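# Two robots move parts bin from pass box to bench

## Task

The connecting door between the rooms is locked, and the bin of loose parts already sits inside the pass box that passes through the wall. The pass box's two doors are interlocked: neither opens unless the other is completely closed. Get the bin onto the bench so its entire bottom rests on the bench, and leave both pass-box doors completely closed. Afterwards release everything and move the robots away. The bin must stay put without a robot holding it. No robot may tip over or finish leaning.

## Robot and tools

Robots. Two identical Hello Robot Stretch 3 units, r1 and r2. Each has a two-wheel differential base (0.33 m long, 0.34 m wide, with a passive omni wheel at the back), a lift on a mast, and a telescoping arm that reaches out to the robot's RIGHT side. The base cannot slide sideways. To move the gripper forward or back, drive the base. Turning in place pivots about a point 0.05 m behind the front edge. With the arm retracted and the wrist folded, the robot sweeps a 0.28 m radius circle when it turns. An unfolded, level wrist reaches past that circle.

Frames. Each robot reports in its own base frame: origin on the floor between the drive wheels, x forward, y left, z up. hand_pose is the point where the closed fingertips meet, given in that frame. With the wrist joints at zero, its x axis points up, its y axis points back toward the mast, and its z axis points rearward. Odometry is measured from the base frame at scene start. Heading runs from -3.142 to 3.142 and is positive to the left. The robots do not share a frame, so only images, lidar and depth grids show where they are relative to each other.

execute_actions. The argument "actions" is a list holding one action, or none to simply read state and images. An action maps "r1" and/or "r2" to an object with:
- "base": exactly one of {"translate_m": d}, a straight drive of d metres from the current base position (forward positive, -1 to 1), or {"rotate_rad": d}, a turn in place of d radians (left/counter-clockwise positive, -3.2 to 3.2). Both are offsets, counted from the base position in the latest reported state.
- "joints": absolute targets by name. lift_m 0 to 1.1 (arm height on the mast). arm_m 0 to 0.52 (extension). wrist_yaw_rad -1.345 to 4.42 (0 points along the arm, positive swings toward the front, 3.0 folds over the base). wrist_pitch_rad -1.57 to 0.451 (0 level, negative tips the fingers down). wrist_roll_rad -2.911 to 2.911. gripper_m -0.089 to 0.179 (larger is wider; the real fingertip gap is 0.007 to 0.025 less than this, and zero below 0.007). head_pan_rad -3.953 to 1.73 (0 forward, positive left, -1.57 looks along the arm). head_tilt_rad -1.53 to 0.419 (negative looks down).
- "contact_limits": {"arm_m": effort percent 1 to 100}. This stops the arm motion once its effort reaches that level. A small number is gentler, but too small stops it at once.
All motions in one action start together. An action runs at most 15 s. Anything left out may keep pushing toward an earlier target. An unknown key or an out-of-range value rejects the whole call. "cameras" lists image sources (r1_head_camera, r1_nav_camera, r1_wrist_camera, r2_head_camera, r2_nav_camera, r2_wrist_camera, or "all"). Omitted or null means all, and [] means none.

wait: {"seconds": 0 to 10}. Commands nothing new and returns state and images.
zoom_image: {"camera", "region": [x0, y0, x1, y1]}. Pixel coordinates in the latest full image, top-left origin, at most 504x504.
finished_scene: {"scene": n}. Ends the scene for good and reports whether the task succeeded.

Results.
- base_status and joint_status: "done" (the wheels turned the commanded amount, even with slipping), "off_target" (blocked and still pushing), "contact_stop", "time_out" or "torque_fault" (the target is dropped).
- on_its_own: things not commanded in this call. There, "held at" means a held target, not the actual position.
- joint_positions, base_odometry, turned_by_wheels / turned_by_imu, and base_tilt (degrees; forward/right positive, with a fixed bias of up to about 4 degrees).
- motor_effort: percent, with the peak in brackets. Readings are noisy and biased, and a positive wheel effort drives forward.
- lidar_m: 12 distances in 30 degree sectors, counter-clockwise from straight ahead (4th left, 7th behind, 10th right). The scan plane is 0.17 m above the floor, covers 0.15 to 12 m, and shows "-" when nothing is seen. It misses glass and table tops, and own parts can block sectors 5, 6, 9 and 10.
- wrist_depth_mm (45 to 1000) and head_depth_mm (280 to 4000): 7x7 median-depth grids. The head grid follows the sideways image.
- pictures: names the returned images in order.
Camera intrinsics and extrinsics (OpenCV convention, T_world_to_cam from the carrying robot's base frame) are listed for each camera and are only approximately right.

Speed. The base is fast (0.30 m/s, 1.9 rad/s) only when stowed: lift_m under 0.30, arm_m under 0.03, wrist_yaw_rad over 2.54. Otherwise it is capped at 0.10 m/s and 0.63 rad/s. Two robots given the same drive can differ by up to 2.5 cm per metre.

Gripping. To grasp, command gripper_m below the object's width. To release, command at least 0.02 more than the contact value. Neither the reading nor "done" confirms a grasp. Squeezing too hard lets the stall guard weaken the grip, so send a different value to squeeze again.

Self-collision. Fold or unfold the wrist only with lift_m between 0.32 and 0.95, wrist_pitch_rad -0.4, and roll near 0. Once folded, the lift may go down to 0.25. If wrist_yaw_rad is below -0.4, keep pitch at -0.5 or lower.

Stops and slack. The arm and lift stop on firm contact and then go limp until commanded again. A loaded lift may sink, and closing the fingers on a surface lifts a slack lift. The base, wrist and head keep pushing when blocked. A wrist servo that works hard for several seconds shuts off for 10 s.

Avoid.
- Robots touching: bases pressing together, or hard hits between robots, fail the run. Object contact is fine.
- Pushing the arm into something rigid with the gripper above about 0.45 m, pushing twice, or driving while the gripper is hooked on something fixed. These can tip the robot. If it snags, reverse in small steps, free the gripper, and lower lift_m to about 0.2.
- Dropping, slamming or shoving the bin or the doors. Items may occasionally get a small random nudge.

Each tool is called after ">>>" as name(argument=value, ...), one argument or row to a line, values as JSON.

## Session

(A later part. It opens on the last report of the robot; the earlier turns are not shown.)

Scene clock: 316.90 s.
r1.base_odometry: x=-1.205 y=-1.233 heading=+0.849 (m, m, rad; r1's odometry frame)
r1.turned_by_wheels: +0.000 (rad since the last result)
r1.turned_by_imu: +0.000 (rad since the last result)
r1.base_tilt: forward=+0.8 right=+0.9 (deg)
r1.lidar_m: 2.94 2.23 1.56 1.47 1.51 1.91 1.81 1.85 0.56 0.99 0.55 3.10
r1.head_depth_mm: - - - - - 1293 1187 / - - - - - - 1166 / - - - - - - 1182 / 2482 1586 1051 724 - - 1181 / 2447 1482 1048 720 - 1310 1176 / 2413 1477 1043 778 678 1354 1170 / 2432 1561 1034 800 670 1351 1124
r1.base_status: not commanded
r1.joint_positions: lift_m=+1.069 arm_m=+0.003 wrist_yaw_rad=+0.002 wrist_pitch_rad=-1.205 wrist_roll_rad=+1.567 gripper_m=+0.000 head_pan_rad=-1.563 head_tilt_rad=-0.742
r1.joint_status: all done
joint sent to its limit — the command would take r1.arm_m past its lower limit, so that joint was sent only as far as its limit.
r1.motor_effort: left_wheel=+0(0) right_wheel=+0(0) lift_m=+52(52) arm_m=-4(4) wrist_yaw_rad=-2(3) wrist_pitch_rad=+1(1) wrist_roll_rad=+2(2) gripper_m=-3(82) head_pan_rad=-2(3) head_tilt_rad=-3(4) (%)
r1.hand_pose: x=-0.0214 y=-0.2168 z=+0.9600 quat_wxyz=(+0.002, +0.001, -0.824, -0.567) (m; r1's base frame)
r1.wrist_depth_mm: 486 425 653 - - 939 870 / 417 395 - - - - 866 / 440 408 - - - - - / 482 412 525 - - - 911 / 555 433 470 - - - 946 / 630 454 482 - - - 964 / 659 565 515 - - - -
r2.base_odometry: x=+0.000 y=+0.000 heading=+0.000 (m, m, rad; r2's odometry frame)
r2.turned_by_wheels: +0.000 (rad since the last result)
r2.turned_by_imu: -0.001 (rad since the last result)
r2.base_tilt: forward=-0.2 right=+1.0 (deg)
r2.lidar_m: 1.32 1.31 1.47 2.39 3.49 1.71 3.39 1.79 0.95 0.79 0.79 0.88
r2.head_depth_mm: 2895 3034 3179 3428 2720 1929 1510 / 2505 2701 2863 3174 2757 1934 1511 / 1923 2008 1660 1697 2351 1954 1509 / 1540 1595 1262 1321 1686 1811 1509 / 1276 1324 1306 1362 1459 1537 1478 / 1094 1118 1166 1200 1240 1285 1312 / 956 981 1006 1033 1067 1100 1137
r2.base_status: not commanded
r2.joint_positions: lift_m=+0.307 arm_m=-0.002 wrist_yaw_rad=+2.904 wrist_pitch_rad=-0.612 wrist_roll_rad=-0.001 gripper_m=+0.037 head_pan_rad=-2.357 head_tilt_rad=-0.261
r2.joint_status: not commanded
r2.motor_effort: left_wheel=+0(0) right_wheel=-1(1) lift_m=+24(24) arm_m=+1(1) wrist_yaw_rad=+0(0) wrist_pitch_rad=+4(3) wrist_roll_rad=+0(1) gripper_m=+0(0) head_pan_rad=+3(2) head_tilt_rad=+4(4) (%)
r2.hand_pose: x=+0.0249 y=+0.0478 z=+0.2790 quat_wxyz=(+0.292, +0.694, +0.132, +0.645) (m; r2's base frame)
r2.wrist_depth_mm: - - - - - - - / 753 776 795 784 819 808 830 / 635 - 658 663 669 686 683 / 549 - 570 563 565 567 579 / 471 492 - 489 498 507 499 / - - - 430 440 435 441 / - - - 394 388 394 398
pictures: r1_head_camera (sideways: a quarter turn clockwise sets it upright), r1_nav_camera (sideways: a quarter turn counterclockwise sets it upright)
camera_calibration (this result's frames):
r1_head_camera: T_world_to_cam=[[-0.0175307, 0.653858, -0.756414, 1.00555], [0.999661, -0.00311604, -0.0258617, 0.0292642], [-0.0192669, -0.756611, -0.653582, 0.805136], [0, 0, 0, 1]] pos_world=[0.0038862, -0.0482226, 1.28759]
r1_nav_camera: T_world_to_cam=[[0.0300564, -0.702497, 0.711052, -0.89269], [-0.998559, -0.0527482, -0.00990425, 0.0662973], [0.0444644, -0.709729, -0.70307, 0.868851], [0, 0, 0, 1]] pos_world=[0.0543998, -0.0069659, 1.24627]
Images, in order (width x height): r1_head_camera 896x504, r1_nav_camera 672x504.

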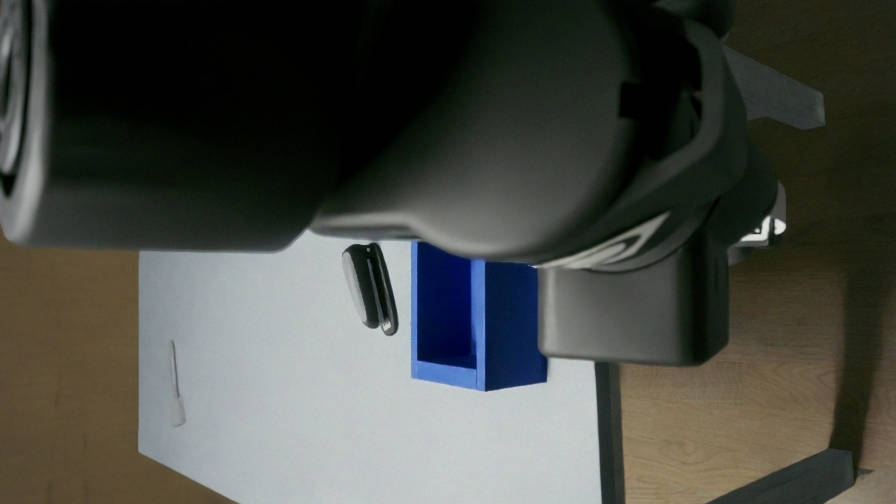

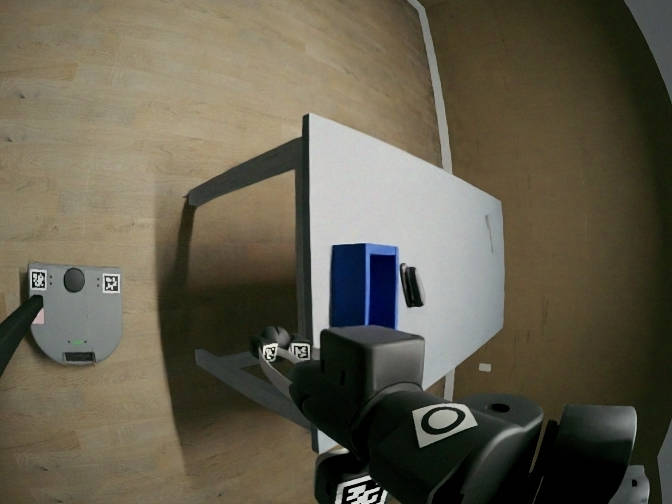

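>>> execute_actions(
  actions=[
    {"r1":{"joints":{"head_pan_rad":1.7,"head_tilt_rad":-0.3}}},
  ],
  cameras=["r1_head_camera","r1_nav_camera"],
)

Scene clock: 321.80 s.
r1.base_odometry: x=-1.205 y=-1.233 heading=+0.849 (m, m, rad; r1's odometry frame)
r1.turned_by_wheels: +0.000 (rad since the last result)
r1.turned_by_imu: +0.000 (rad since the last result)
r1.base_tilt: forward=+0.8 right=+0.9 (deg)
r1.lidar_m: 2.94 2.23 1.56 1.47 1.51 1.91 1.81 1.85 0.56 1.00 0.55 3.10
r1.head_depth_mm: 1275 1343 1345 1331 1489 1675 1577 / 1280 1340 1757 1820 1580 1689 1569 / 1283 1344 - 1864 1584 1696 1560 / 1284 1350 1751 1831 1594 1690 1568 / 1285 1356 1409 1317 1601 1704 1564 / 1282 - - - - 1719 1568 / 1280 - - - - - 1514
r1.base_status: not commanded
r1.joint_positions: lift_m=+1.069 arm_m=+0.003 wrist_yaw_rad=+0.002 wrist_pitch_rad=-1.205 wrist_roll_rad=+1.567 gripper_m=+0.000 head_pan_rad=+1.693 head_tilt_rad=-0.310
r1.joint_status: all done
r1.motor_effort: left_wheel=+1(0) right_wheel=+1(1) lift_m=+52(52) arm_m=-4(4) wrist_yaw_rad=-1(2) wrist_pitch_rad=+1(1) wrist_roll_rad=+2(2) gripper_m=-3(3) head_pan_rad=+3(29) head_tilt_rad=+4(21) (%)
r1.hand_pose: x=-0.0214 y=-0.2168 z=+0.9600 quat_wxyz=(+0.002, +0.001, -0.824, -0.567) (m; r1's base frame)
r1.wrist_depth_mm: 482 426 650 - - 942 876 / 421 394 - - - - 887 / 437 410 - - - - - / 484 410 519 - - - 932 / 557 436 472 - - - 963 / 631 462 479 - - - 965 / 665 563 516 - - - -
r2.base_odometry: x=+0.000 y=+0.000 heading=+0.000 (m, m, rad; r2's odometry frame)
r2.turned_by_wheels: +0.000 (rad since the last result)
r2.turned_by_imu: -0.001 (rad since the last result)
r2.base_tilt: forward=-0.1 right=+1.1 (deg)
r2.lidar_m: 1.32 1.31 1.47 2.38 3.48 1.71 3.40 1.78 0.95 0.79 0.79 0.88
r2.head_depth_mm: 2921 3055 3183 3401 2698 1924 1510 / 2517 2679 2914 3113 2721 1959 1508 / 1908 2022 1659 1683 2338 1958 1511 / 1533 1605 1268 1325 1693 1818 1528 / 1282 1305 1306 1369 1455 1542 1468 / 1089 1126 1160 1193 1240 1276 1321 / 961 982 1012 1039 1068 1100 1135
r2.base_status: not commanded
r2.joint_positions: lift_m=+0.307 arm_m=-0.002 wrist_yaw_rad=+2.904 wrist_pitch_rad=-0.612 wrist_roll_rad=-0.001 gripper_m=+0.037 head_pan_rad=-2.357 head_tilt_rad=-0.261
r2.joint_status: not commanded
r2.motor_effort: left_wheel=+0(0) right_wheel=+0(1) lift_m=+24(24) arm_m=+1(1) wrist_yaw_rad=+0(0) wrist_pitch_rad=+4(3) wrist_roll_rad=+1(1) gripper_m=+0(0) head_pan_rad=+2(2) head_tilt_rad=+4(5) (%)
r2.hand_pose: x=+0.0249 y=+0.0478 z=+0.2790 quat_wxyz=(+0.292, +0.694, +0.132, +0.645) (m; r2's base frame)
r2.wrist_depth_mm: - - - - - - - / 736 797 781 815 815 831 843 / 637 - 644 675 669 672 681 / 546 - 558 568 576 575 572 / 472 498 - 491 498 494 509 / - - - 432 438 437 449 / - - - 392 386 398 396
pictures: r1_head_camera (sideways: a quarter turn clockwise sets it upright), r1_nav_camera (sideways: a quarter turn counterclockwise sets it upright)
camera_calibration (this result's frames):
r1_head_camera: T_world_to_cam=[[0.0461764, -0.273769, -0.960686, 1.27159], [-0.994688, -0.101166, -0.0189812, 0.0324849], [-0.0919923, 0.95646, -0.276986, 0.315559], [0, 0, 0, 1]] pos_world=[0.00262388, 0.0495889, 1.30962]
r1_nav_camera: T_world_to_cam=[[-0.0659337, 0.335065, 0.939885, -1.19049], [0.986024, 0.166307, 0.00988259, 0.0284311], [-0.152998, 0.927401, -0.341348, 0.399432], [0, 0, 0, 1]] pos_world=[-0.0454149, 0.0237305, 1.25499]
Images, in order (width x height): r1_head_camera 896x504, r1_nav_camera 672x504.

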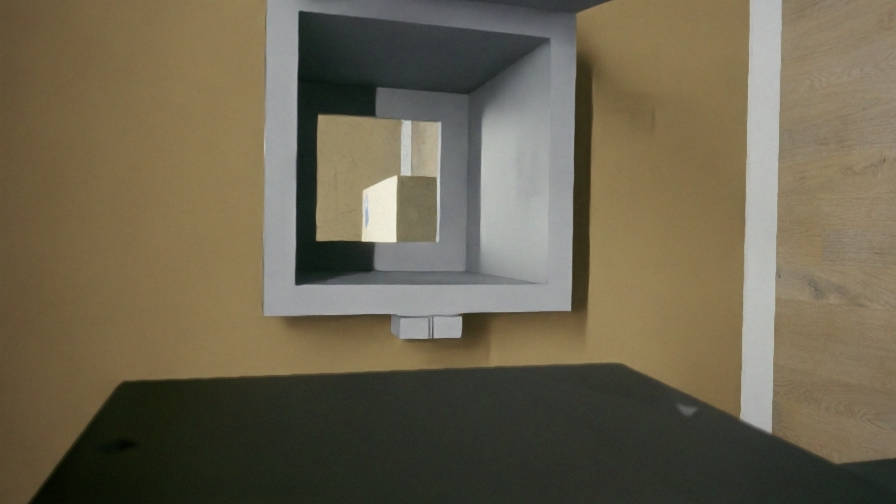

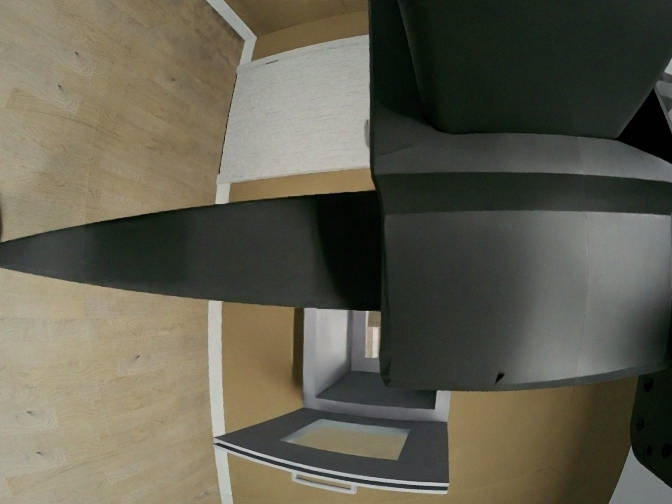

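>>> execute_actions(
  actions=[
    {"r1":{"base":{"translate_m":1.0},"joints":{"wrist_roll_rad":0.0}}},
  ],
  cameras=[],
)

>>> execute_actions(
  actions=[
    {"r1":{"base":{"rotate_rad":1.55},"joints":{"lift_m":0.72,"head_pan_rad":0.4,"head_tilt_rad":-0.3}}},
  ],
  cameras=["r1_head_camera","r1_nav_camera"],
)

Scene clock: 338.10 s.
r1.base_odometry: x=-0.545 y=-0.483 heading=+0.849 (m, m, rad; r1's odometry frame)
r1.turned_by_wheels: +0.000 (rad since the last result)
r1.turned_by_imu: +0.001 (rad since the last result)
r1.base_tilt: forward=+0.8 right=+0.9 (deg)
r1.lidar_m: 1.95 1.99 1.62 1.53 1.57 2.06 2.80 0.77 1.75 2.77 2.83 2.06
r1.head_depth_mm: 1329 1399 1474 1554 1649 1746 1573 / 1335 1401 1465 1564 1647 1751 1568 / 1333 1411 1477 1568 1660 1765 1572 / 1333 1411 1486 1570 1655 1774 1578 / 1338 1411 1491 1576 1668 1777 1582 / 1343 - - - - 1794 1562 / 1328 - - - - - 1509
r1.base_status: done
r1.joint_positions: lift_m=+1.069 arm_m=+0.003 wrist_yaw_rad=+0.001 wrist_pitch_rad=-1.205 wrist_roll_rad=+0.007 gripper_m=+0.000 head_pan_rad=+1.693 head_tilt_rad=-0.310
r1.joint_status: all done
r1.motor_effort: left_wheel=+0(4) right_wheel=+1(5) lift_m=+51(51) arm_m=-4(4) wrist_yaw_rad=-1(2) wrist_pitch_rad=+1(1) wrist_roll_rad=-4(6) gripper_m=-2(2) head_pan_rad=+1(2) head_tilt_rad=+3(4) (%)
r1.hand_pose: x=-0.0215 y=-0.2171 z=+0.9601 quat_wxyz=(+0.581, +0.400, -0.584, -0.402) (m; r1's base frame)
r1.wrist_depth_mm: - - - - - - - / - - - - - - - / - - - - - - - / - - - - - - - / - - - - - - - / - - - - - - - / - - - - - - -
r2.base_odometry: x=+0.000 y=+0.000 heading=+0.000 (m, m, rad; r2's odometry frame)
r2.turned_by_wheels: +0.000 (rad since the last result)
r2.turned_by_imu: -0.004 (rad since the last result)
r2.base_tilt: forward=-0.1 right=+1.1 (deg)
r2.lidar_m: 1.31 1.31 1.47 2.40 3.47 1.70 3.40 1.78 0.95 0.79 0.79 0.88
r2.head_depth_mm: 2902 3032 3225 3355 2750 1930 1498 / 2557 2693 2889 3152 2746 1936 1507 / 1917 2020 1653 1684 2314 1966 1509 / 1534 1594 1273 1330 1712 1816 1517 / 1281 1324 1313 1365 1443 1535 1480 / 1095 1128 1151 1195 1238 1280 1322 / 956 982 1011 1033 1060 1094 1137
r2.base_status: not commanded
r2.joint_positions: lift_m=+0.307 arm_m=-0.002 wrist_yaw_rad=+2.904 wrist_pitch_rad=-0.612 wrist_roll_rad=-0.001 gripper_m=+0.037 head_pan_rad=-2.357 head_tilt_rad=-0.261
r2.joint_status: not commanded
r2.motor_effort: left_wheel=+0(0) right_wheel=-1(2) lift_m=+24(24) arm_m=+1(1) wrist_yaw_rad=+0(0) wrist_pitch_rad=+3(3) wrist_roll_rad=+0(1) gripper_m=+0(0) head_pan_rad=+2(2) head_tilt_rad=+4(4) (%)
r2.hand_pose: x=+0.0249 y=+0.0478 z=+0.2790 quat_wxyz=(+0.292, +0.694, +0.132, +0.645) (m; r2's base frame)
r2.wrist_depth_mm: - - - - - - - / 722 780 794 788 807 827 867 / 627 - 653 664 682 690 684 / 553 - 563 576 566 577 576 / 475 495 - 486 497 494 494 / - - - 421 439 442 450 / - - - 391 390 397 399
pictures: none
No camera images: the call's "cameras" was empty. Leave "cameras" out to get every camera's image.

Scene clock: 342.10 s.
r1.base_odometry: x=-0.545 y=-0.483 heading=+2.399 (m, m, rad; r1's odometry frame)
r1.turned_by_wheels: +1.550 (rad since the last result)
r1.turned_by_imu: +1.568 (rad since the last result)
r1.base_tilt: forward=+0.8 right=+0.9 (deg)
r1.lidar_m: 1.53 1.57 2.02 2.80 0.78 1.71 1.96 2.81 2.08 1.94 1.99 1.63
r1.head_depth_mm: 1280 1337 1406 1472 1560 1640 1568 / 1317 1375 1449 1527 1605 1696 1580 / 1357 1418 1494 1575 1664 1763 1561 / 1392 1467 1538 1632 1718 1826 1572 / 1433 1513 1285 1386 1786 1868 1558 / 1474 1556 1100 2034 1211 1938 1567 / 1527 1610 924 943 993 1854 1553
r1.base_status: done
r1.joint_positions: lift_m=+0.721 arm_m=+0.003 wrist_yaw_rad=+0.001 wrist_pitch_rad=-1.205 wrist_roll_rad=+0.006 gripper_m=+0.000 head_pan_rad=+0.407 head_tilt_rad=-0.310
r1.joint_status: all done
r1.motor_effort: left_wheel=-1(6) right_wheel=+2(6) lift_m=+15(45) arm_m=-4(4) wrist_yaw_rad=-1(1) wrist_pitch_rad=+2(1) wrist_roll_rad=-4(4) gripper_m=-2(3) head_pan_rad=-2(35) head_tilt_rad=+3(5) (%)
r1.hand_pose: x=-0.0215 y=-0.2171 z=+0.6115 quat_wxyz=(+0.581, +0.400, -0.584, -0.402) (m; r1's base frame)
r1.wrist_depth_mm: 881 881 874 880 870 849 851 / 869 862 855 850 839 840 810 / 861 844 857 819 814 810 799 / 825 823 813 807 790 783 781 / 814 810 798 768 776 773 775 / 782 787 767 - - 753 746 / 767 763 751 746 - 736 724
r2.base_odometry: x=+0.000 y=+0.000 heading=+0.000 (m, m, rad; r2's odometry frame)
r2.turned_by_wheels: +0.000 (rad since the last result)
r2.turned_by_imu: -0.001 (rad since the last result)
r2.base_tilt: forward=-0.2 right=+1.1 (deg)
r2.lidar_m: 1.31 1.31 1.47 2.38 3.49 1.71 3.39 1.78 0.95 0.79 0.79 0.89
r2.head_depth_mm: 2950 3058 3223 3349 2683 1955 1503 / 2529 2661 2869 3109 2759 1938 1504 / 1911 2020 1661 1690 2339 1951 1525 / 1545 1604 1260 1321 1686 1824 1513 / 1288 1326 1295 1371 1456 1535 1479 / 1098 1124 1160 1202 1239 1280 1318 / 955 978 1006 1044 1066 1094 1130
r2.base_status: not commanded
r2.joint_positions: lift_m=+0.307 arm_m=-0.002 wrist_yaw_rad=+2.904 wrist_pitch_rad=-0.612 wrist_roll_rad=-0.001 gripper_m=+0.037 head_pan_rad=-2.357 head_tilt_rad=-0.261
r2.joint_status: not commanded
r2.motor_effort: left_wheel=+0(0) right_wheel=+0(1) lift_m=+24(24) arm_m=+1(0) wrist_yaw_rad=+0(0) wrist_pitch_rad=+4(3) wrist_roll_rad=+1(0) gripper_m=+0(0) head_pan_rad=+2(2) head_tilt_rad=+4(4) (%)
r2.hand_pose: x=+0.0249 y=+0.0478 z=+0.2790 quat_wxyz=(+0.292, +0.694, +0.132, +0.645) (m; r2's base frame)
r2.wrist_depth_mm: - - - - - - - / 727 774 797 786 816 826 829 / 635 - 658 670 672 665 697 / 547 - 562 561 552 576 576 / 485 489 - 492 492 501 508 / - - - 434 435 441 444 / - - - 396 383 396 400
pictures: r1_head_camera (sideways: a quarter turn clockwise sets it upright), r1_nav_camera (sideways: a quarter turn counterclockwise sets it upright)
camera_calibration (this result's frames):
r1_head_camera: T_world_to_cam=[[-0.24962, -0.12129, -0.960718, 1.27344], [-0.376923, 0.92605, -0.0189789, 0.0287135], [0.891975, 0.357379, -0.276878, 0.309416], [0, 0, 0, 1]] pos_world=[0.0527072, 0.0172867, 1.30963]
r1_nav_camera: T_world_to_cam=[[0.302884, 0.157496, 0.939924, -1.19279], [0.436997, -0.899409, 0.00988768, 0.0317735], [0.846933, 0.407749, -0.341242, 0.393194], [0, 0, 0, 1]] pos_world=[0.0143837, 0.0561125, 1.25499]
Images, in order (width x height): r1_head_camera 896x504, r1_nav_camera 672x504.

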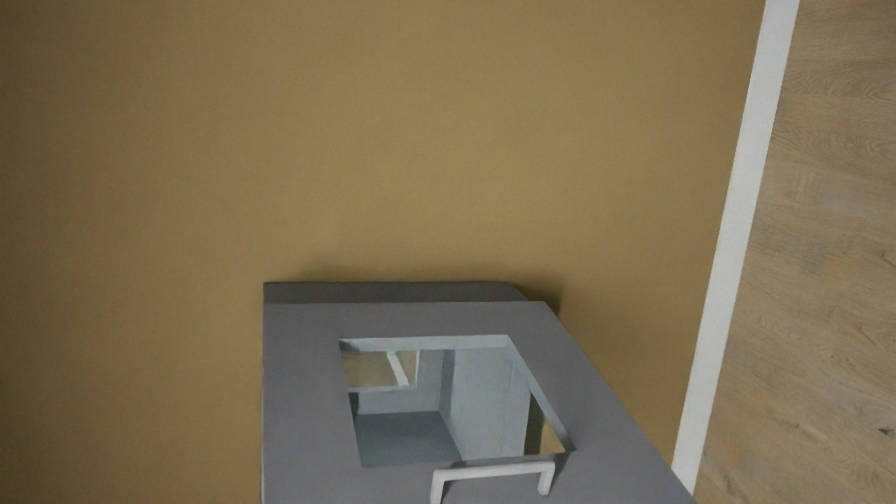

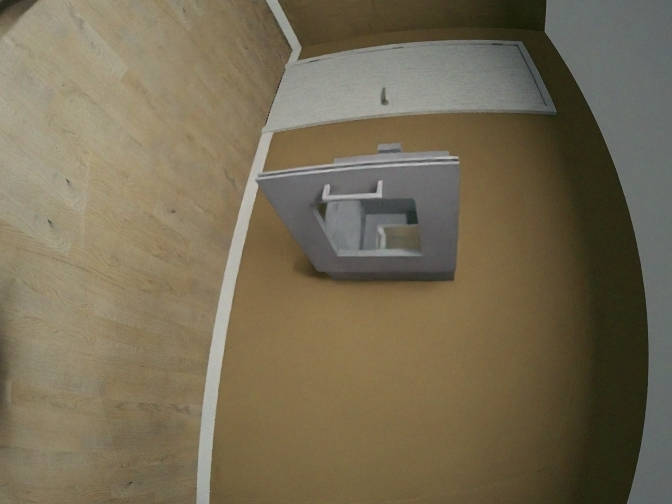

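>>> execute_actions(
  actions=[
    {"r1":{"base":{"translate_m":0.52}}},
  ],
  cameras=[],
)

>>> execute_actions(
  actions=[
    {"r1":{"base":{"rotate_rad":1.55},"joints":{"lift_m":0.70,"arm_m":0.1,"wrist_pitch_rad":0,"head_pan_rad":-0.5,"head_tilt_rad":-0.4}}},
  ],
  cameras=["r1_head_camera","r1_nav_camera"],
)

Scene clock: 356.50 s.
r1.base_odometry: x=-0.928 y=-0.131 heading=+2.399 (m, m, rad; r1's odometry frame)
r1.turned_by_wheels: +0.000 (rad since the last result)
r1.turned_by_imu: +0.000 (rad since the last result)
r1.base_tilt: forward=+0.8 right=+0.9 (deg)
r1.lidar_m: 1.02 1.04 1.34 2.84 1.63 1.16 2.45 2.97 2.03 1.90 1.58 1.09
r1.head_depth_mm: 835 875 914 961 1011 1072 1132 / 857 897 943 992 1048 1105 1175 / 880 926 972 1024 1079 1149 1229 / 908 952 1003 1059 1118 1192 1274 / 933 982 1035 1094 1161 1238 1329 / 961 1012 1062 1118 1172 1289 1378 / 995 1047 926 905 937 1327 1431
r1.base_status: done
r1.joint_positions: lift_m=+0.721 arm_m=+0.003 wrist_yaw_rad=+0.001 wrist_pitch_rad=-1.205 wrist_roll_rad=+0.006 gripper_m=+0.000 head_pan_rad=+0.407 head_tilt_rad=-0.310
r1.joint_status: not commanded
r1.motor_effort: left_wheel=-1(4) right_wheel=+3(6) lift_m=+15(14) arm_m=-4(3) wrist_yaw_rad=-2(2) wrist_pitch_rad=+1(1) wrist_roll_rad=-3(4) gripper_m=-3(3) head_pan_rad=-1(2) head_tilt_rad=+4(3) (%)
r1.hand_pose: x=-0.0215 y=-0.2171 z=+0.6115 quat_wxyz=(+0.581, +0.400, -0.584, -0.402) (m; r1's base frame)
r1.wrist_depth_mm: 894 906 899 869 866 848 857 / 890 867 855 841 848 817 821 / 830 834 829 839 823 800 816 / 833 821 821 798 799 787 782 / 807 804 795 809 781 777 763 / 787 784 763 - - 743 737 / 771 777 753 743 - 738 732
r2.base_odometry: x=+0.000 y=+0.000 heading=+0.000 (m, m, rad; r2's odometry frame)
r2.turned_by_wheels: +0.000 (rad since the last result)
r2.turned_by_imu: -0.003 (rad since the last result)
r2.base_tilt: forward=-0.2 right=+1.0 (deg)
r2.lidar_m: 1.32 1.31 1.47 2.38 3.48 1.71 3.40 1.78 0.95 0.79 0.79 0.89
r2.head_depth_mm: 2908 3012 3192 3414 2709 1926 1507 / 2501 2682 2913 3159 2720 1928 1518 / 1914 2034 1659 1692 2342 1963 1516 / 1523 1594 1264 1329 1703 1819 1514 / 1277 1312 1314 1369 1452 1541 1466 / 1093 1128 1164 1198 1230 1280 1325 / 956 982 1011 1038 1065 1102 1130
r2.base_status: not commanded
r2.joint_positions: lift_m=+0.307 arm_m=-0.002 wrist_yaw_rad=+2.904 wrist_pitch_rad=-0.612 wrist_roll_rad=-0.001 gripper_m=+0.037 head_pan_rad=-2.357 head_tilt_rad=-0.261
r2.joint_status: not commanded
r2.motor_effort: left_wheel=+0(0) right_wheel=-1(1) lift_m=+24(24) arm_m=+1(1) wrist_yaw_rad=+0(0) wrist_pitch_rad=+3(3) wrist_roll_rad=+1(0) gripper_m=+0(0) head_pan_rad=+2(2) head_tilt_rad=+5(4) (%)
r2.hand_pose: x=+0.0249 y=+0.0478 z=+0.2790 quat_wxyz=(+0.292, +0.694, +0.132, +0.645) (m; r2's base frame)
r2.wrist_depth_mm: - - - - - - - / 737 812 783 807 815 792 842 / 628 - 644 666 654 694 680 / 545 - 553 567 565 574 584 / 475 490 - 481 495 496 495 / - - - 420 438 445 449 / - - - 388 389 398 404
pictures: none
No camera images: the call's "cameras" was empty. Leave "cameras" out to get every camera's image.

Scene clock: 359.90 s.
r1.base_odometry: x=-0.928 y=-0.131 heading=-2.335 (m, m, rad; r1's odometry frame)
r1.turned_by_wheels: +1.550 (rad since the last result)
r1.turned_by_imu: +1.568 (rad since the last result)
r1.base_tilt: forward=+0.8 right=+0.9 (deg)
r1.lidar_m: 2.75 1.63 1.16 2.45 3.03 2.05 1.90 1.63 1.10 1.02 1.03 1.31
r1.head_depth_mm: 1055 1052 830 909 1068 1333 1374 / 1165 1162 786 903 935 1525 1451 / 1305 1297 737 1510 920 1667 1451 / 1481 1474 686 1468 1813 1643 1448 / 1672 1705 650 2025 809 814 1448 / 1964 1946 616 652 698 760 1443 / 2426 2368 589 640 2110 1745 1450
r1.base_status: done
r1.joint_positions: lift_m=+0.701 arm_m=+0.100 wrist_yaw_rad=+0.001 wrist_pitch_rad=-0.022 wrist_roll_rad=+0.006 gripper_m=+0.000 head_pan_rad=-0.493 head_tilt_rad=-0.395
r1.joint_status: all done
r1.motor_effort: left_wheel=-2(7) right_wheel=+4(6) lift_m=+15(15) arm_m=+3(3) wrist_yaw_rad=+0(1) wrist_pitch_rad=+6(7) wrist_roll_rad=-3(4) gripper_m=-3(3) head_pan_rad=-2(32) head_tilt_rad=-2(8) (%)
r1.hand_pose: x=-0.0213 y=-0.5003 z=+0.8096 quat_wxyz=(+0.705, +0.008, -0.709, -0.008) (m; r1's base frame)
r1.wrist_depth_mm: 602 624 640 642 664 687 693 / 609 637 648 671 682 704 731 / 654 651 666 688 718 733 751 / 663 682 694 721 750 763 774 / 700 708 720 739 767 802 814 / 728 729 741 - 808 831 847 / 748 766 789 819 830 854 902
r2.base_odometry: x=+0.000 y=+0.000 heading=+0.000 (m, m, rad; r2's odometry frame)
r2.turned_by_wheels: +0.000 (rad since the last result)
r2.turned_by_imu: -0.001 (rad since the last result)
r2.base_tilt: forward=-0.1 right=+1.0 (deg)
r2.lidar_m: 1.32 1.31 1.47 2.39 3.49 1.71 3.41 1.78 0.95 0.79 0.79 0.88
r2.head_depth_mm: 2946 3063 3225 3351 2743 1925 1502 / 2517 2672 2877 3152 2725 1953 1511 / 1914 2044 1667 1697 2318 1939 1504 / 1532 1587 1265 1331 1704 1820 1526 / 1278 1326 1306 1368 1461 1539 1479 / 1090 1124 1164 1190 1234 1285 1326 / 959 986 1010 1035 1066 1100 1123
r2.base_status: not commanded
r2.joint_positions: lift_m=+0.307 arm_m=-0.002 wrist_yaw_rad=+2.904 wrist_pitch_rad=-0.612 wrist_roll_rad=-0.001 gripper_m=+0.037 head_pan_rad=-2.357 head_tilt_rad=-0.261
r2.joint_status: not commanded
r2.motor_effort: left_wheel=-1(0) right_wheel=-1(0) lift_m=+24(24) arm_m=+1(1) wrist_yaw_rad=+0(1) wrist_pitch_rad=+3(4) wrist_roll_rad=+1(1) gripper_m=+0(1) head_pan_rad=+2(2) head_tilt_rad=+4(4) (%)
r2.hand_pose: x=+0.0249 y=+0.0478 z=+0.2790 quat_wxyz=(+0.292, +0.694, +0.132, +0.645) (m; r2's base frame)
r2.wrist_depth_mm: - - - - - - - / 748 790 785 804 821 833 874 / 635 - 646 650 670 676 697 / 545 - 555 562 572 580 584 / 479 492 - 490 502 502 500 / - - - 427 437 441 447 / - - - 387 389 396 394
pictures: r1_head_camera (sideways: a quarter turn clockwise sets it upright), r1_nav_camera (sideways: a quarter turn counterclockwise sets it upright)
camera_calibration (this result's frames):
r1_head_camera: T_world_to_cam=[[-0.321418, 0.158418, -0.933592, 1.23846], [0.48965, 0.871674, -0.020666, 0.0256217], [0.810514, -0.463776, -0.357741, 0.415153], [0, 0, 0, 1]] pos_world=[0.0490294, -0.0259895, 1.30526]
r1_nav_camera: T_world_to_cam=[[0.381124, -0.176691, 0.907483, -1.15093], [-0.432333, -0.901694, 0.00600712, 0.0421294], [0.81721, -0.394625, -0.420046, 0.495928], [0, 0, 0, 1]] pos_world=[0.0515839, 0.0303339, 1.25251]
Images, in order (width x height): r1_head_camera 896x504, r1_nav_camera 672x504.

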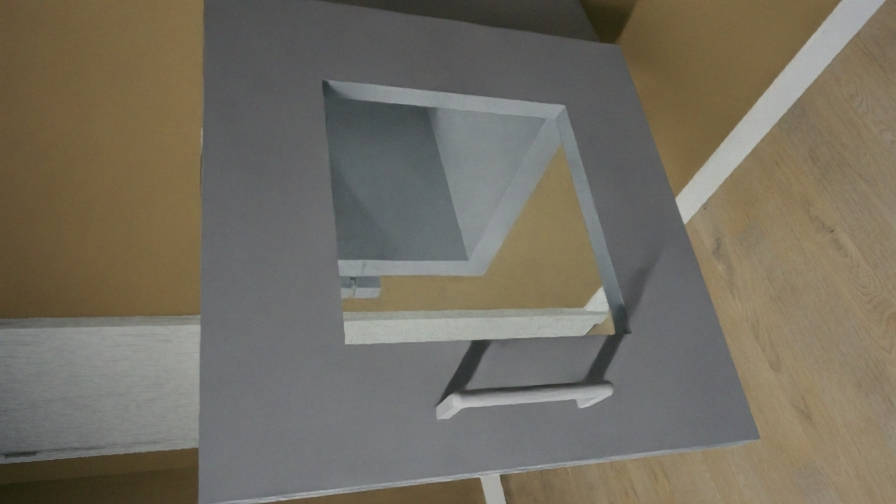

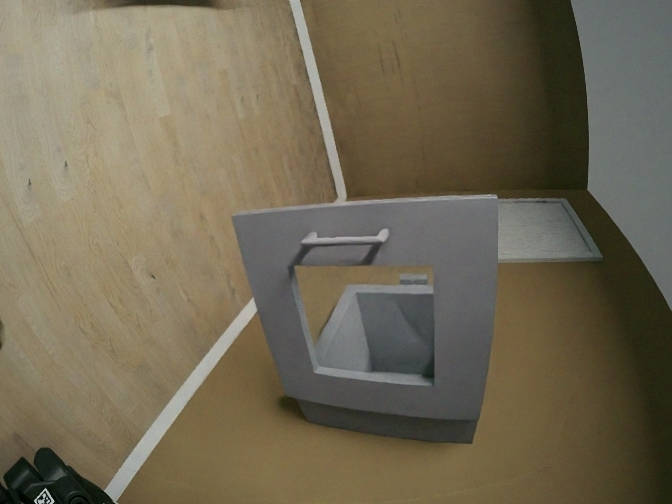

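>>> execute_actions(
  actions=[
    {"r1":{"base":{"rotate_rad":0.2}}},
  ],
  cameras=[],
)

>>> execute_actions(
  actions=[
    {"r1":{"base":{"translate_m":0.5}}},
  ],
  cameras=["r1_head_camera","r1_nav_camera"],
)

Scene clock: 368.90 s.
r1.base_odometry: x=-0.928 y=-0.131 heading=-2.135 (m, m, rad; r1's odometry frame)
r1.turned_by_wheels: +0.200 (rad since the last result)
r1.turned_by_imu: +0.202 (rad since the last result)
r1.base_tilt: forward=+0.9 right=+0.9 (deg)
r1.lidar_m: 2.84 1.63 1.16 3.26 2.48 1.93 1.90 1.33 1.04 1.02 1.09 1.60
r1.head_depth_mm: 1287 1259 695 1484 1139 1519 1458 / 1476 1451 672 1421 1694 1646 1456 / 1699 1686 649 1964 2055 834 1450 / 2064 1975 629 672 731 798 1452 / 2556 2642 618 669 730 1637 1447 / 2522 2686 2819 3030 2450 1818 1438 / 2420 2569 2708 2880 2445 1816 1446
r1.base_status: done
r1.joint_positions: lift_m=+0.701 arm_m=+0.100 wrist_yaw_rad=+0.001 wrist_pitch_rad=-0.022 wrist_roll_rad=+0.006 gripper_m=+0.000 head_pan_rad=-0.493 head_tilt_rad=-0.395
r1.joint_status: not commanded
r1.motor_effort: left_wheel=-2(7) right_wheel=+3(5) lift_m=+15(15) arm_m=+3(3) wrist_yaw_rad=-1(0) wrist_pitch_rad=+7(7) wrist_roll_rad=-3(3) gripper_m=-3(3) head_pan_rad=-2(2) head_tilt_rad=-3(1) (%)
r1.hand_pose: x=-0.0213 y=-0.5003 z=+0.8096 quat_wxyz=(+0.705, +0.008, -0.709, -0.008) (m; r1's base frame)
r1.wrist_depth_mm: 616 670 652 638 618 604 590 / 611 705 684 657 641 630 613 / 609 724 713 699 667 654 630 / 609 765 740 714 698 676 664 / 850 800 777 735 722 696 684 / 854 816 799 - 733 731 704 / 905 865 837 826 796 761 740
r2.base_odometry: x=+0.000 y=+0.000 heading=+0.000 (m, m, rad; r2's odometry frame)
r2.turned_by_wheels: +0.000 (rad since the last result)
r2.turned_by_imu: -0.001 (rad since the last result)
r2.base_tilt: forward=-0.2 right=+1.0 (deg)
r2.lidar_m: 1.32 1.31 1.47 2.38 3.46 1.71 3.39 1.78 0.95 0.79 0.79 0.88
r2.head_depth_mm: 2889 3050 3172 3345 2741 1952 1493 / 2530 2647 2901 3122 2772 1939 1516 / 1906 1995 1650 1704 2342 1965 1525 / 1528 1591 1268 1326 1716 1838 1524 / 1280 1317 1308 1369 1446 1539 1470 / 1090 1124 1162 1194 1233 1279 1313 / 955 980 1008 1040 1062 1097 1129
r2.base_status: not commanded
r2.joint_positions: lift_m=+0.307 arm_m=-0.002 wrist_yaw_rad=+2.904 wrist_pitch_rad=-0.612 wrist_roll_rad=-0.001 gripper_m=+0.037 head_pan_rad=-2.357 head_tilt_rad=-0.261
r2.joint_status: not commanded
r2.motor_effort: left_wheel=+0(0) right_wheel=-1(1) lift_m=+24(24) arm_m=+1(0) wrist_yaw_rad=+0(0) wrist_pitch_rad=+3(4) wrist_roll_rad=+0(1) gripper_m=-1(0) head_pan_rad=+2(2) head_tilt_rad=+5(4) (%)
r2.hand_pose: x=+0.0249 y=+0.0478 z=+0.2790 quat_wxyz=(+0.292, +0.694, +0.132, +0.645) (m; r2's base frame)
r2.wrist_depth_mm: - - - - - - - / 736 810 812 820 814 834 819 / 634 - 643 648 676 693 690 / 550 - 557 560 578 562 579 / 476 496 - 490 497 504 504 / - - - 427 442 442 444 / - - - 388 392 399 398
pictures: none
No camera images: the call's "cameras" was empty. Leave "cameras" out to get every camera's image.

Scene clock: 375.43 s.
r1.base_odometry: x=-1.195 y=-0.554 heading=-2.135 (m, m, rad; r1's odometry frame)
r1.turned_by_wheels: +0.000 (rad since the last result)
r1.turned_by_imu: +0.000 (rad since the last result)
r1.base_tilt: forward=+0.8 right=+0.9 (deg)
r1.lidar_m: 2.35 1.22 0.91 2.31 3.11 2.43 2.40 1.39 1.08 1.06 1.14 1.64
r1.head_depth_mm: 1311 1376 1435 1508 1570 1637 1455 / 1518 1584 1640 1732 1816 1781 1461 / 1787 1857 1955 2078 2147 1818 1456 / 2167 2313 2434 2646 2445 1820 1448 / 2155 2304 2448 2631 2460 1824 1448 / 2067 2190 2334 2513 2448 1821 1443 / 1987 2100 2221 2380 2424 1821 1435
r1.base_status: done
r1.joint_positions: lift_m=+0.701 arm_m=+0.100 wrist_yaw_rad=+0.001 wrist_pitch_rad=-0.022 wrist_roll_rad=+0.006 gripper_m=+0.000 head_pan_rad=-0.493 head_tilt_rad=-0.395
r1.joint_status: not commanded
r1.motor_effort: left_wheel=-1(3) right_wheel=+3(7) lift_m=+15(15) arm_m=+3(3) wrist_yaw_rad=-1(0) wrist_pitch_rad=+7(7) wrist_roll_rad=-3(4) gripper_m=-3(3) head_pan_rad=-2(3) head_tilt_rad=-1(1) (%)
r1.hand_pose: x=-0.0213 y=-0.5003 z=+0.8096 quat_wxyz=(+0.705, +0.008, -0.709, -0.008) (m; r1's base frame)
r1.wrist_depth_mm: 683 937 - 415 662 641 632 / 690 957 - 425 680 673 655 / 670 946 - 506 718 697 673 / 618 610 250 441 740 732 712 / 597 148 214 361 770 761 735 / 113 141 200 - 786 780 765 / 113 142 235 866 841 820 780
r2.base_odometry: x=+0.000 y=+0.000 heading=+0.000 (m, m, rad; r2's odometry frame)
r2.turned_by_wheels: +0.000 (rad since the last result)
r2.turned_by_imu: -0.002 (rad since the last result)
r2.base_tilt: forward=-0.1 right=+0.9 (deg)
r2.lidar_m: 1.31 1.31 1.47 2.39 3.48 1.70 3.40 1.78 0.95 0.79 0.79 0.88
r2.head_depth_mm: 2928 3067 3204 3375 2719 1949 1504 / 2536 2703 2867 3124 2725 1937 1509 / 1907 2021 1654 1713 2341 1952 1517 / 1530 1595 1265 1328 1704 1812 1521 / 1272 1320 1307 1365 1451 1536 1480 / 1099 1124 1163 1199 1238 1286 1326 / 962 982 1005 1037 1062 1095 1127
r2.base_status: not commanded
r2.joint_positions: lift_m=+0.307 arm_m=-0.002 wrist_yaw_rad=+2.904 wrist_pitch_rad=-0.612 wrist_roll_rad=-0.001 gripper_m=+0.037 head_pan_rad=-2.357 head_tilt_rad=-0.261
r2.joint_status: not commanded
r2.motor_effort: left_wheel=+0(0) right_wheel=+0(1) lift_m=+24(24) arm_m=+1(1) wrist_yaw_rad=+0(0) wrist_pitch_rad=+3(3) wrist_roll_rad=+0(1) gripper_m=-1(0) head_pan_rad=+2(2) head_tilt_rad=+4(5) (%)
r2.hand_pose: x=+0.0249 y=+0.0478 z=+0.2790 quat_wxyz=(+0.292, +0.694, +0.132, +0.645) (m; r2's base frame)
r2.wrist_depth_mm: - - - - - - - / 746 791 785 798 827 823 843 / 611 - 651 656 679 670 678 / 546 - 564 552 555 568 578 / 474 495 - 490 497 499 506 / - - - 427 431 450 445 / - - - 391 388 398 398
pictures: r1_head_camera (sideways: a quarter turn clockwise sets it upright), r1_nav_camera (sideways: a quarter turn counterclockwise sets it upright)
camera_calibration (this result's frames):
r1_head_camera: T_world_to_cam=[[-0.321628, 0.158547, -0.933498, 1.23834], [0.48968, 0.871657, -0.020671, 0.0256279], [0.810413, -0.463764, -0.357986, 0.415472], [0, 0, 0, 1]] pos_world=[0.0490291, -0.0259916, 1.30525]
r1_nav_camera: T_world_to_cam=[[0.381326, -0.176819, 0.907373, -1.15079], [-0.432369, -0.901677, 0.00599511, 0.0421453], [0.817097, -0.394606, -0.420284, 0.496238], [0, 0, 0, 1]] pos_world=[0.0515737, 0.0303382, 1.2525]
Images, in order (width x height): r1_head_camera 896x504, r1_nav_camera 672x504.

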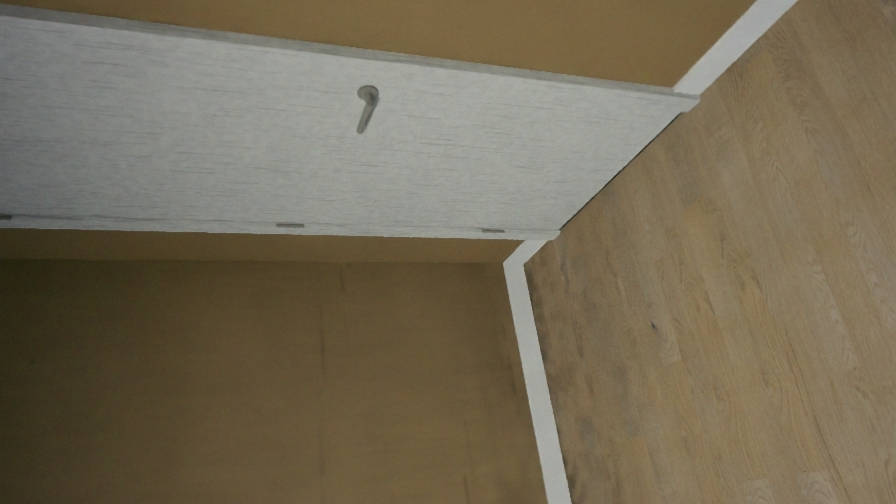

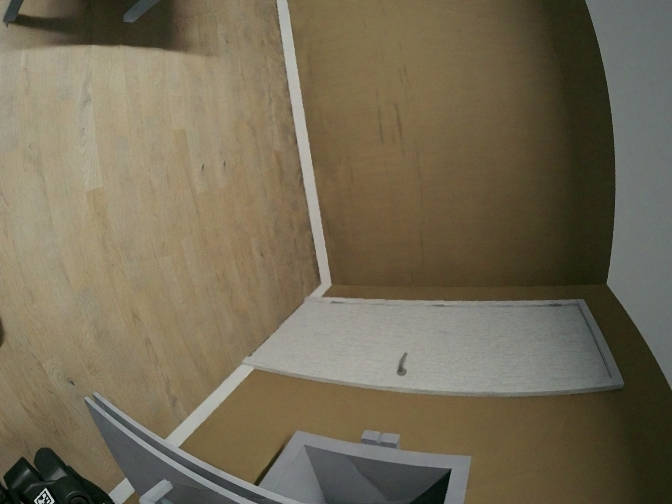

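Gripper is at the door's outer face. Straighten and push on.

>>> execute_actions(
  actions=[
    {"r1":{"base":{"rotate_rad":-0.2},"joints":{"head_pan_rad":-1.2,"head_tilt_rad":-0.5}}},
  ],
  cameras=[],
)

>>> execute_actions(
  actions=[
    {"r1":{"base":{"translate_m":0.25}}},
  ],
  cameras=["r1_head_camera","r1_nav_camera"],
)

Scene clock: 380.83 s.
r1.base_odometry: x=-1.195 y=-0.554 heading=-2.335 (m, m, rad; r1's odometry frame)
r1.turned_by_wheels: -0.200 (rad since the last result)
r1.turned_by_imu: -0.202 (rad since the last result)
r1.base_tilt: forward=+0.8 right=+0.9 (deg)
r1.lidar_m: 2.35 2.38 1.22 0.91 3.27 2.58 2.40 1.71 1.14 1.06 1.08 1.37
r1.head_depth_mm: 853 917 994 1082 1190 1299 1386 / 871 737 998 1109 1224 1359 1382 / 886 490 688 804 831 1395 1348 / 901 367 408 1243 1012 593 1244 / 926 302 316 342 351 411 443 / 951 - - 294 302 331 374 / 974 - - - 704 1540 1341
r1.base_status: done
r1.joint_positions: lift_m=+0.701 arm_m=+0.100 wrist_yaw_rad=+0.001 wrist_pitch_rad=-0.022 wrist_roll_rad=+0.006 gripper_m=+0.000 head_pan_rad=-1.193 head_tilt_rad=-0.494
r1.joint_status: all done
r1.motor_effort: left_wheel=+3(8) right_wheel=-2(5) lift_m=+15(15) arm_m=+3(3) wrist_yaw_rad=-1(0) wrist_pitch_rad=+7(7) wrist_roll_rad=-4(3) gripper_m=-3(2) head_pan_rad=-3(28) head_tilt_rad=-2(7) (%)
r1.hand_pose: x=-0.0213 y=-0.5003 z=+0.8096 quat_wxyz=(+0.705, +0.008, -0.709, -0.008) (m; r1's base frame)
r1.wrist_depth_mm: 929 366 667 687 692 734 754 / 959 - 688 714 729 753 772 / 957 - 707 752 750 783 789 / 638 311 683 765 791 804 838 / 207 286 778 806 819 841 889 / 207 286 794 - 863 884 925 / 211 813 847 875 906 935 967
r2.base_odometry: x=+0.000 y=+0.000 heading=+0.000 (m, m, rad; r2's odometry frame)
r2.turned_by_wheels: +0.000 (rad since the last result)
r2.turned_by_imu: -0.001 (rad since the last result)
r2.base_tilt: forward=-0.2 right=+1.0 (deg)
r2.lidar_m: 1.31 1.31 1.47 2.39 3.48 1.71 3.41 1.79 0.95 0.79 0.79 0.88
r2.head_depth_mm: 2900 2982 3258 3359 2679 1927 1510 / 2495 2656 2892 3151 2746 1953 1519 / 1900 2036 1642 1679 2363 1961 1518 / 1526 1597 1264 1325 1706 1797 1521 / 1279 1324 1302 1379 1452 1533 1472 / 1092 1128 1161 1201 1239 1273 1314 / 961 977 1012 1035 1062 1087 1135
r2.base_status: not commanded
r2.joint_positions: lift_m=+0.307 arm_m=-0.002 wrist_yaw_rad=+2.904 wrist_pitch_rad=-0.612 wrist_roll_rad=-0.001 gripper_m=+0.037 head_pan_rad=-2.357 head_tilt_rad=-0.261
r2.joint_status: not commanded
r2.motor_effort: left_wheel=+0(0) right_wheel=-1(1) lift_m=+24(24) arm_m=+1(1) wrist_yaw_rad=+0(0) wrist_pitch_rad=+3(4) wrist_roll_rad=+0(0) gripper_m=+0(0) head_pan_rad=+2(2) head_tilt_rad=+4(4) (%)
r2.hand_pose: x=+0.0249 y=+0.0478 z=+0.2790 quat_wxyz=(+0.292, +0.694, +0.132, +0.645) (m; r2's base frame)
r2.wrist_depth_mm: - - - - - - - / 745 771 787 800 800 818 825 / 630 - 668 639 660 675 684 / 549 - 545 558 569 566 582 / 470 496 - 489 498 492 500 / - - - 424 437 436 442 / - - - 386 391 400 402
pictures: none
No camera images: the call's "cameras" was empty. Leave "cameras" out to get every camera's image.

Scene clock: 384.60 s.
r1.base_odometry: x=-1.368 y=-0.734 heading=-2.335 (m, m, rad; r1's odometry frame)
r1.turned_by_wheels: +0.000 (rad since the last result)
r1.turned_by_imu: +0.000 (rad since the last result)
r1.base_tilt: forward=+0.8 right=+0.9 (deg)
r1.lidar_m: 2.10 2.13 1.09 0.91 3.29 2.83 2.65 1.66 1.12 1.04 1.05 1.34
r1.head_depth_mm: 829 358 414 1095 905 733 1376 / 841 303 341 1128 942 589 1270 / 862 - 295 325 356 428 484 / 883 - - 291 311 352 405 / 901 923 994 1004 1010 1428 1276 / 920 808 884 980 1365 1514 1339 / 953 1039 1114 1257 1417 1549 1334
r1.base_status: done
r1.joint_positions: lift_m=+0.701 arm_m=+0.100 wrist_yaw_rad=-0.002 wrist_pitch_rad=-0.022 wrist_roll_rad=+0.005 gripper_m=+0.000 head_pan_rad=-1.193 head_tilt_rad=-0.494
r1.joint_status: not commanded
r1.motor_effort: left_wheel=+3(9) right_wheel=-1(13) lift_m=+15(15) arm_m=+3(3) wrist_yaw_rad=+1(20) wrist_pitch_rad=+6(7) wrist_roll_rad=-3(3) gripper_m=-3(3) head_pan_rad=-2(3) head_tilt_rad=-2(2) (%)
r1.hand_pose: x=-0.0220 y=-0.5003 z=+0.8097 quat_wxyz=(+0.706, +0.007, -0.709, -0.009) (m; r1's base frame)
r1.wrist_depth_mm: 636 923 - 549 673 699 729 / 621 969 - 594 699 725 744 / 616 971 - 654 727 754 788 / 558 604 577 281 756 787 806 / 491 129 152 226 806 811 846 / 95 109 146 - 846 857 893 / 92 110 168 840 855 883 936
r2.base_odometry: x=+0.000 y=+0.000 heading=+0.000 (m, m, rad; r2's odometry frame)
r2.turned_by_wheels: +0.000 (rad since the last result)
r2.turned_by_imu: -0.001 (rad since the last result)
r2.base_tilt: forward=-0.1 right=+1.0 (deg)
r2.lidar_m: 1.32 1.31 1.47 2.39 3.47 1.70 3.40 1.79 0.95 0.79 0.79 0.89
r2.head_depth_mm: 2932 3060 3178 3368 2730 1922 1500 / 2550 2648 2880 3133 2747 1963 1509 / 1930 2029 1659 1695 2352 1967 1516 / 1525 1603 1261 1337 1694 1813 1526 / 1279 1319 1303 1373 1438 1537 1475 / 1095 1121 1158 1200 1235 1283 1326 / 958 984 1007 1039 1065 1095 1132
r2.base_status: not commanded
r2.joint_positions: lift_m=+0.307 arm_m=-0.002 wrist_yaw_rad=+2.904 wrist_pitch_rad=-0.612 wrist_roll_rad=-0.001 gripper_m=+0.037 head_pan_rad=-2.357 head_tilt_rad=-0.261
r2.joint_status: not commanded
r2.motor_effort: left_wheel=+0(0) right_wheel=-1(1) lift_m=+24(24) arm_m=+0(1) wrist_yaw_rad=+0(1) wrist_pitch_rad=+3(3) wrist_roll_rad=+0(1) gripper_m=+0(0) head_pan_rad=+2(2) head_tilt_rad=+5(5) (%)
r2.hand_pose: x=+0.0249 y=+0.0478 z=+0.2790 quat_wxyz=(+0.292, +0.694, +0.132, +0.645) (m; r2's base frame)
r2.wrist_depth_mm: - - - - - - - / 739 793 766 790 810 846 852 / 637 - 644 649 676 683 687 / 545 - 558 554 568 587 579 / 481 493 - 501 505 497 514 / - - - 430 445 438 442 / - - - 390 393 395 398
pictures: r1_head_camera (sideways: a quarter turn clockwise sets it upright), r1_nav_camera (sideways: a quarter turn counterclockwise sets it upright)
camera_calibration (this result's frames):
r1_head_camera: T_world_to_cam=[[-0.177251, 0.412528, -0.893534, 1.18531], [0.935258, 0.353254, -0.0224375, 0.0252069], [0.306388, -0.839662, -0.448435, 0.53625], [0, 0, 0, 1]] pos_world=[0.0222219, -0.0476088, 1.30015]
r1_nav_camera: T_world_to_cam=[[0.21008, -0.462284, 0.861487, -1.08989], [-0.911412, -0.411493, 0.00144288, 0.0509944], [0.353829, -0.785473, -0.507777, 0.612911], [0, 0, 0, 1]] pos_world=[0.0585762, -0.00143124, 1.25008]
Images, in order (width x height): r1_head_camera 896x504, r1_nav_camera 672x504.

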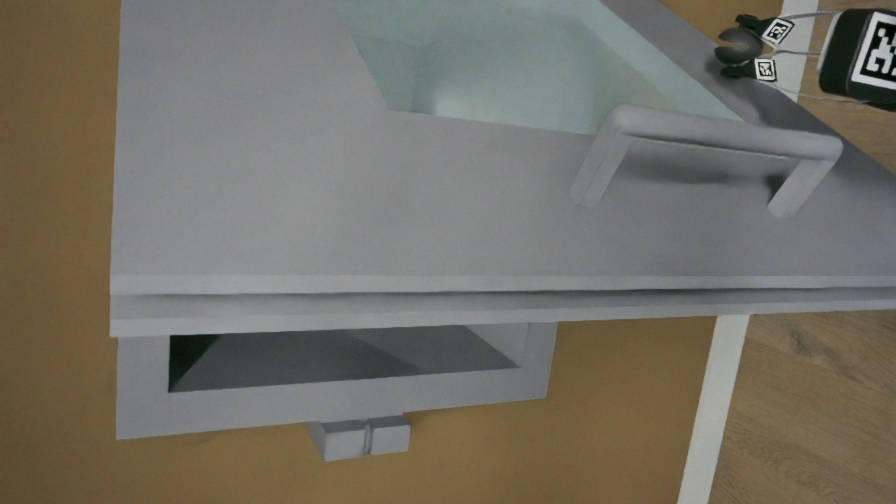

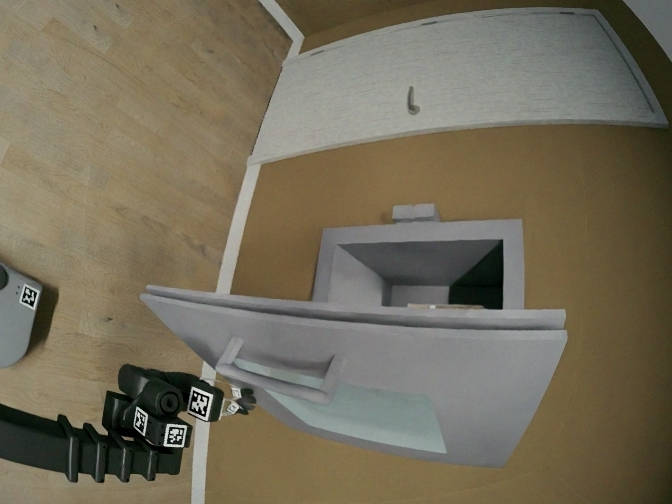

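>>> execute_actions(
  actions=[
    {"r1":{"base":{"translate_m":0.25},"joints":{"arm_m":0.2,"head_pan_rad":-1.57}}},
  ],
  cameras=["r1_head_camera","r1_nav_camera"],
)

Scene clock: 391.43 s.
r1.base_odometry: x=-1.541 y=-0.915 heading=-2.335 (m, m, rad; r1's odometry frame)
r1.turned_by_wheels: +0.000 (rad since the last result)
r1.turned_by_imu: +0.000 (rad since the last result)
r1.base_tilt: forward=+0.8 right=+0.9 (deg)
r1.lidar_m: 1.85 1.88 1.00 1.00 3.30 3.11 2.89 1.62 1.09 1.01 1.02 1.28
r1.head_depth_mm: 881 664 744 842 1274 1461 1356 / 867 615 1041 1071 882 1418 - / 858 572 1357 1248 812 1368 - / 839 536 3176 1245 939 778 - / 827 503 552 1107 702 736 1343 / 818 474 512 544 602 674 1337 / 808 449 483 527 600 1262 1337
r1.base_status: done
r1.joint_positions: lift_m=+0.701 arm_m=+0.200 wrist_yaw_rad=-0.002 wrist_pitch_rad=-0.022 wrist_roll_rad=+0.005 gripper_m=+0.000 head_pan_rad=-1.563 head_tilt_rad=-0.494
r1.joint_status: all done
r1.motor_effort: left_wheel=+2(8) right_wheel=-1(11) lift_m=+15(15) arm_m=+3(6) wrist_yaw_rad=+1(29) wrist_pitch_rad=+6(6) wrist_roll_rad=-3(3) gripper_m=-2(5) head_pan_rad=-3(18) head_tilt_rad=-2(2) (%)
r1.hand_pose: x=-0.0219 y=-0.6003 z=+0.8097 quat_wxyz=(+0.706, +0.007, -0.709, -0.009) (m; r1's base frame)
r1.wrist_depth_mm: 119 453 851 - 788 450 307 / 122 449 880 - 791 460 326 / 124 438 908 930 814 440 351 / 127 169 574 202 230 278 372 / 130 142 164 183 235 292 406 / 134 147 165 - 255 315 715 / 136 151 179 206 248 732 756
r2.base_odometry: x=+0.000 y=+0.000 heading=+0.000 (m, m, rad; r2's odometry frame)
r2.turned_by_wheels: +0.000 (rad since the last result)
r2.turned_by_imu: -0.002 (rad since the last result)
r2.base_tilt: forward=-0.1 right=+1.0 (deg)
r2.lidar_m: 1.32 1.31 1.47 2.39 3.48 1.71 3.37 1.78 0.95 0.79 0.79 0.88
r2.head_depth_mm: 2943 3014 3172 3327 2715 1933 1511 / 2529 2696 2888 3104 2724 1949 1514 / 1923 2015 1660 1696 2370 1950 1532 / 1541 1599 1260 1329 1704 1811 1524 / 1274 1322 1309 1380 1445 1531 1482 / 1102 1129 1157 1202 1238 1275 1319 / 955 982 1010 1035 1068 1098 1133
r2.base_status: not commanded
r2.joint_positions: lift_m=+0.307 arm_m=-0.002 wrist_yaw_rad=+2.904 wrist_pitch_rad=-0.612 wrist_roll_rad=-0.001 gripper_m=+0.037 head_pan_rad=-2.357 head_tilt_rad=-0.261
r2.joint_status: not commanded
r2.motor_effort: left_wheel=+0(0) right_wheel=+0(0) lift_m=+24(24) arm_m=+0(1) wrist_yaw_rad=+0(1) wrist_pitch_rad=+3(3) wrist_roll_rad=+0(1) gripper_m=+0(0) head_pan_rad=+2(2) head_tilt_rad=+4(5) (%)
r2.hand_pose: x=+0.0249 y=+0.0478 z=+0.2790 quat_wxyz=(+0.292, +0.694, +0.132, +0.645) (m; r2's base frame)
r2.wrist_depth_mm: - - - - - - - / 733 815 781 794 808 824 849 / 644 - 642 666 677 670 688 / 541 - 549 567 564 561 574 / 467 487 - 492 496 500 496 / - - - 420 442 440 446 / - - - 387 390 391 396
pictures: r1_head_camera (sideways: a quarter turn clockwise sets it upright), r1_nav_camera (sideways: a quarter turn counterclockwise sets it upright)
camera_calibration (this result's frames):
r1_head_camera: T_world_to_cam=[[-0.0160922, 0.448709, -0.893533, 1.18432], [0.999709, -0.00882789, -0.0224375, 0.0248138], [-0.0179559, -0.893635, -0.448436, 0.538229], [0, 0, 0, 1]] pos_world=[0.0039162, -0.0502169, 1.30015]
r1_nav_camera: T_world_to_cam=[[0.0287086, -0.506968, 0.861487, -1.08879], [-0.998535, -0.0540933, 0.00144285, 0.0515259], [0.0458692, -0.860266, -0.507778, 0.61479], [0, 0, 0, 1]] pos_world=[0.054508, -0.0203092, 1.25008]
Images, in order (width x height): r1_head_camera 896x504, r1_nav_camera 672x504.

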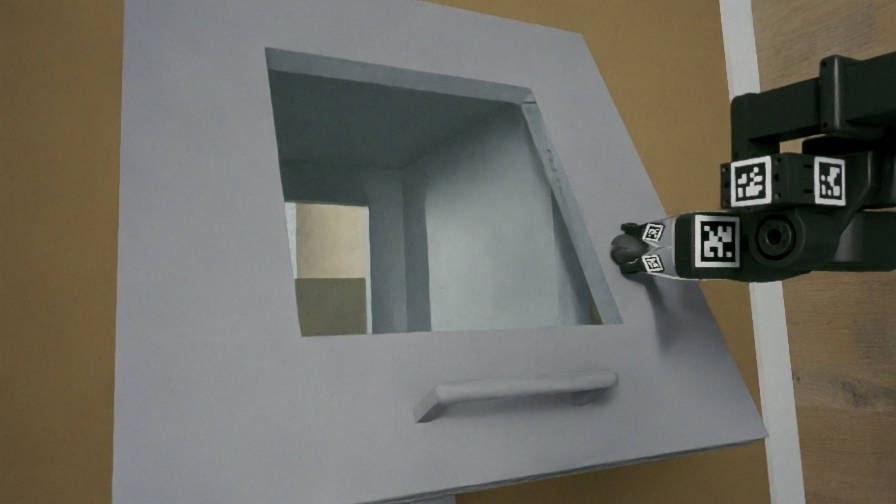

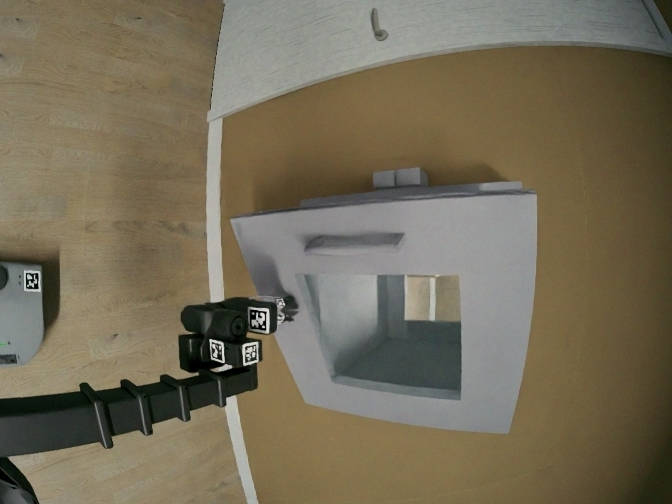

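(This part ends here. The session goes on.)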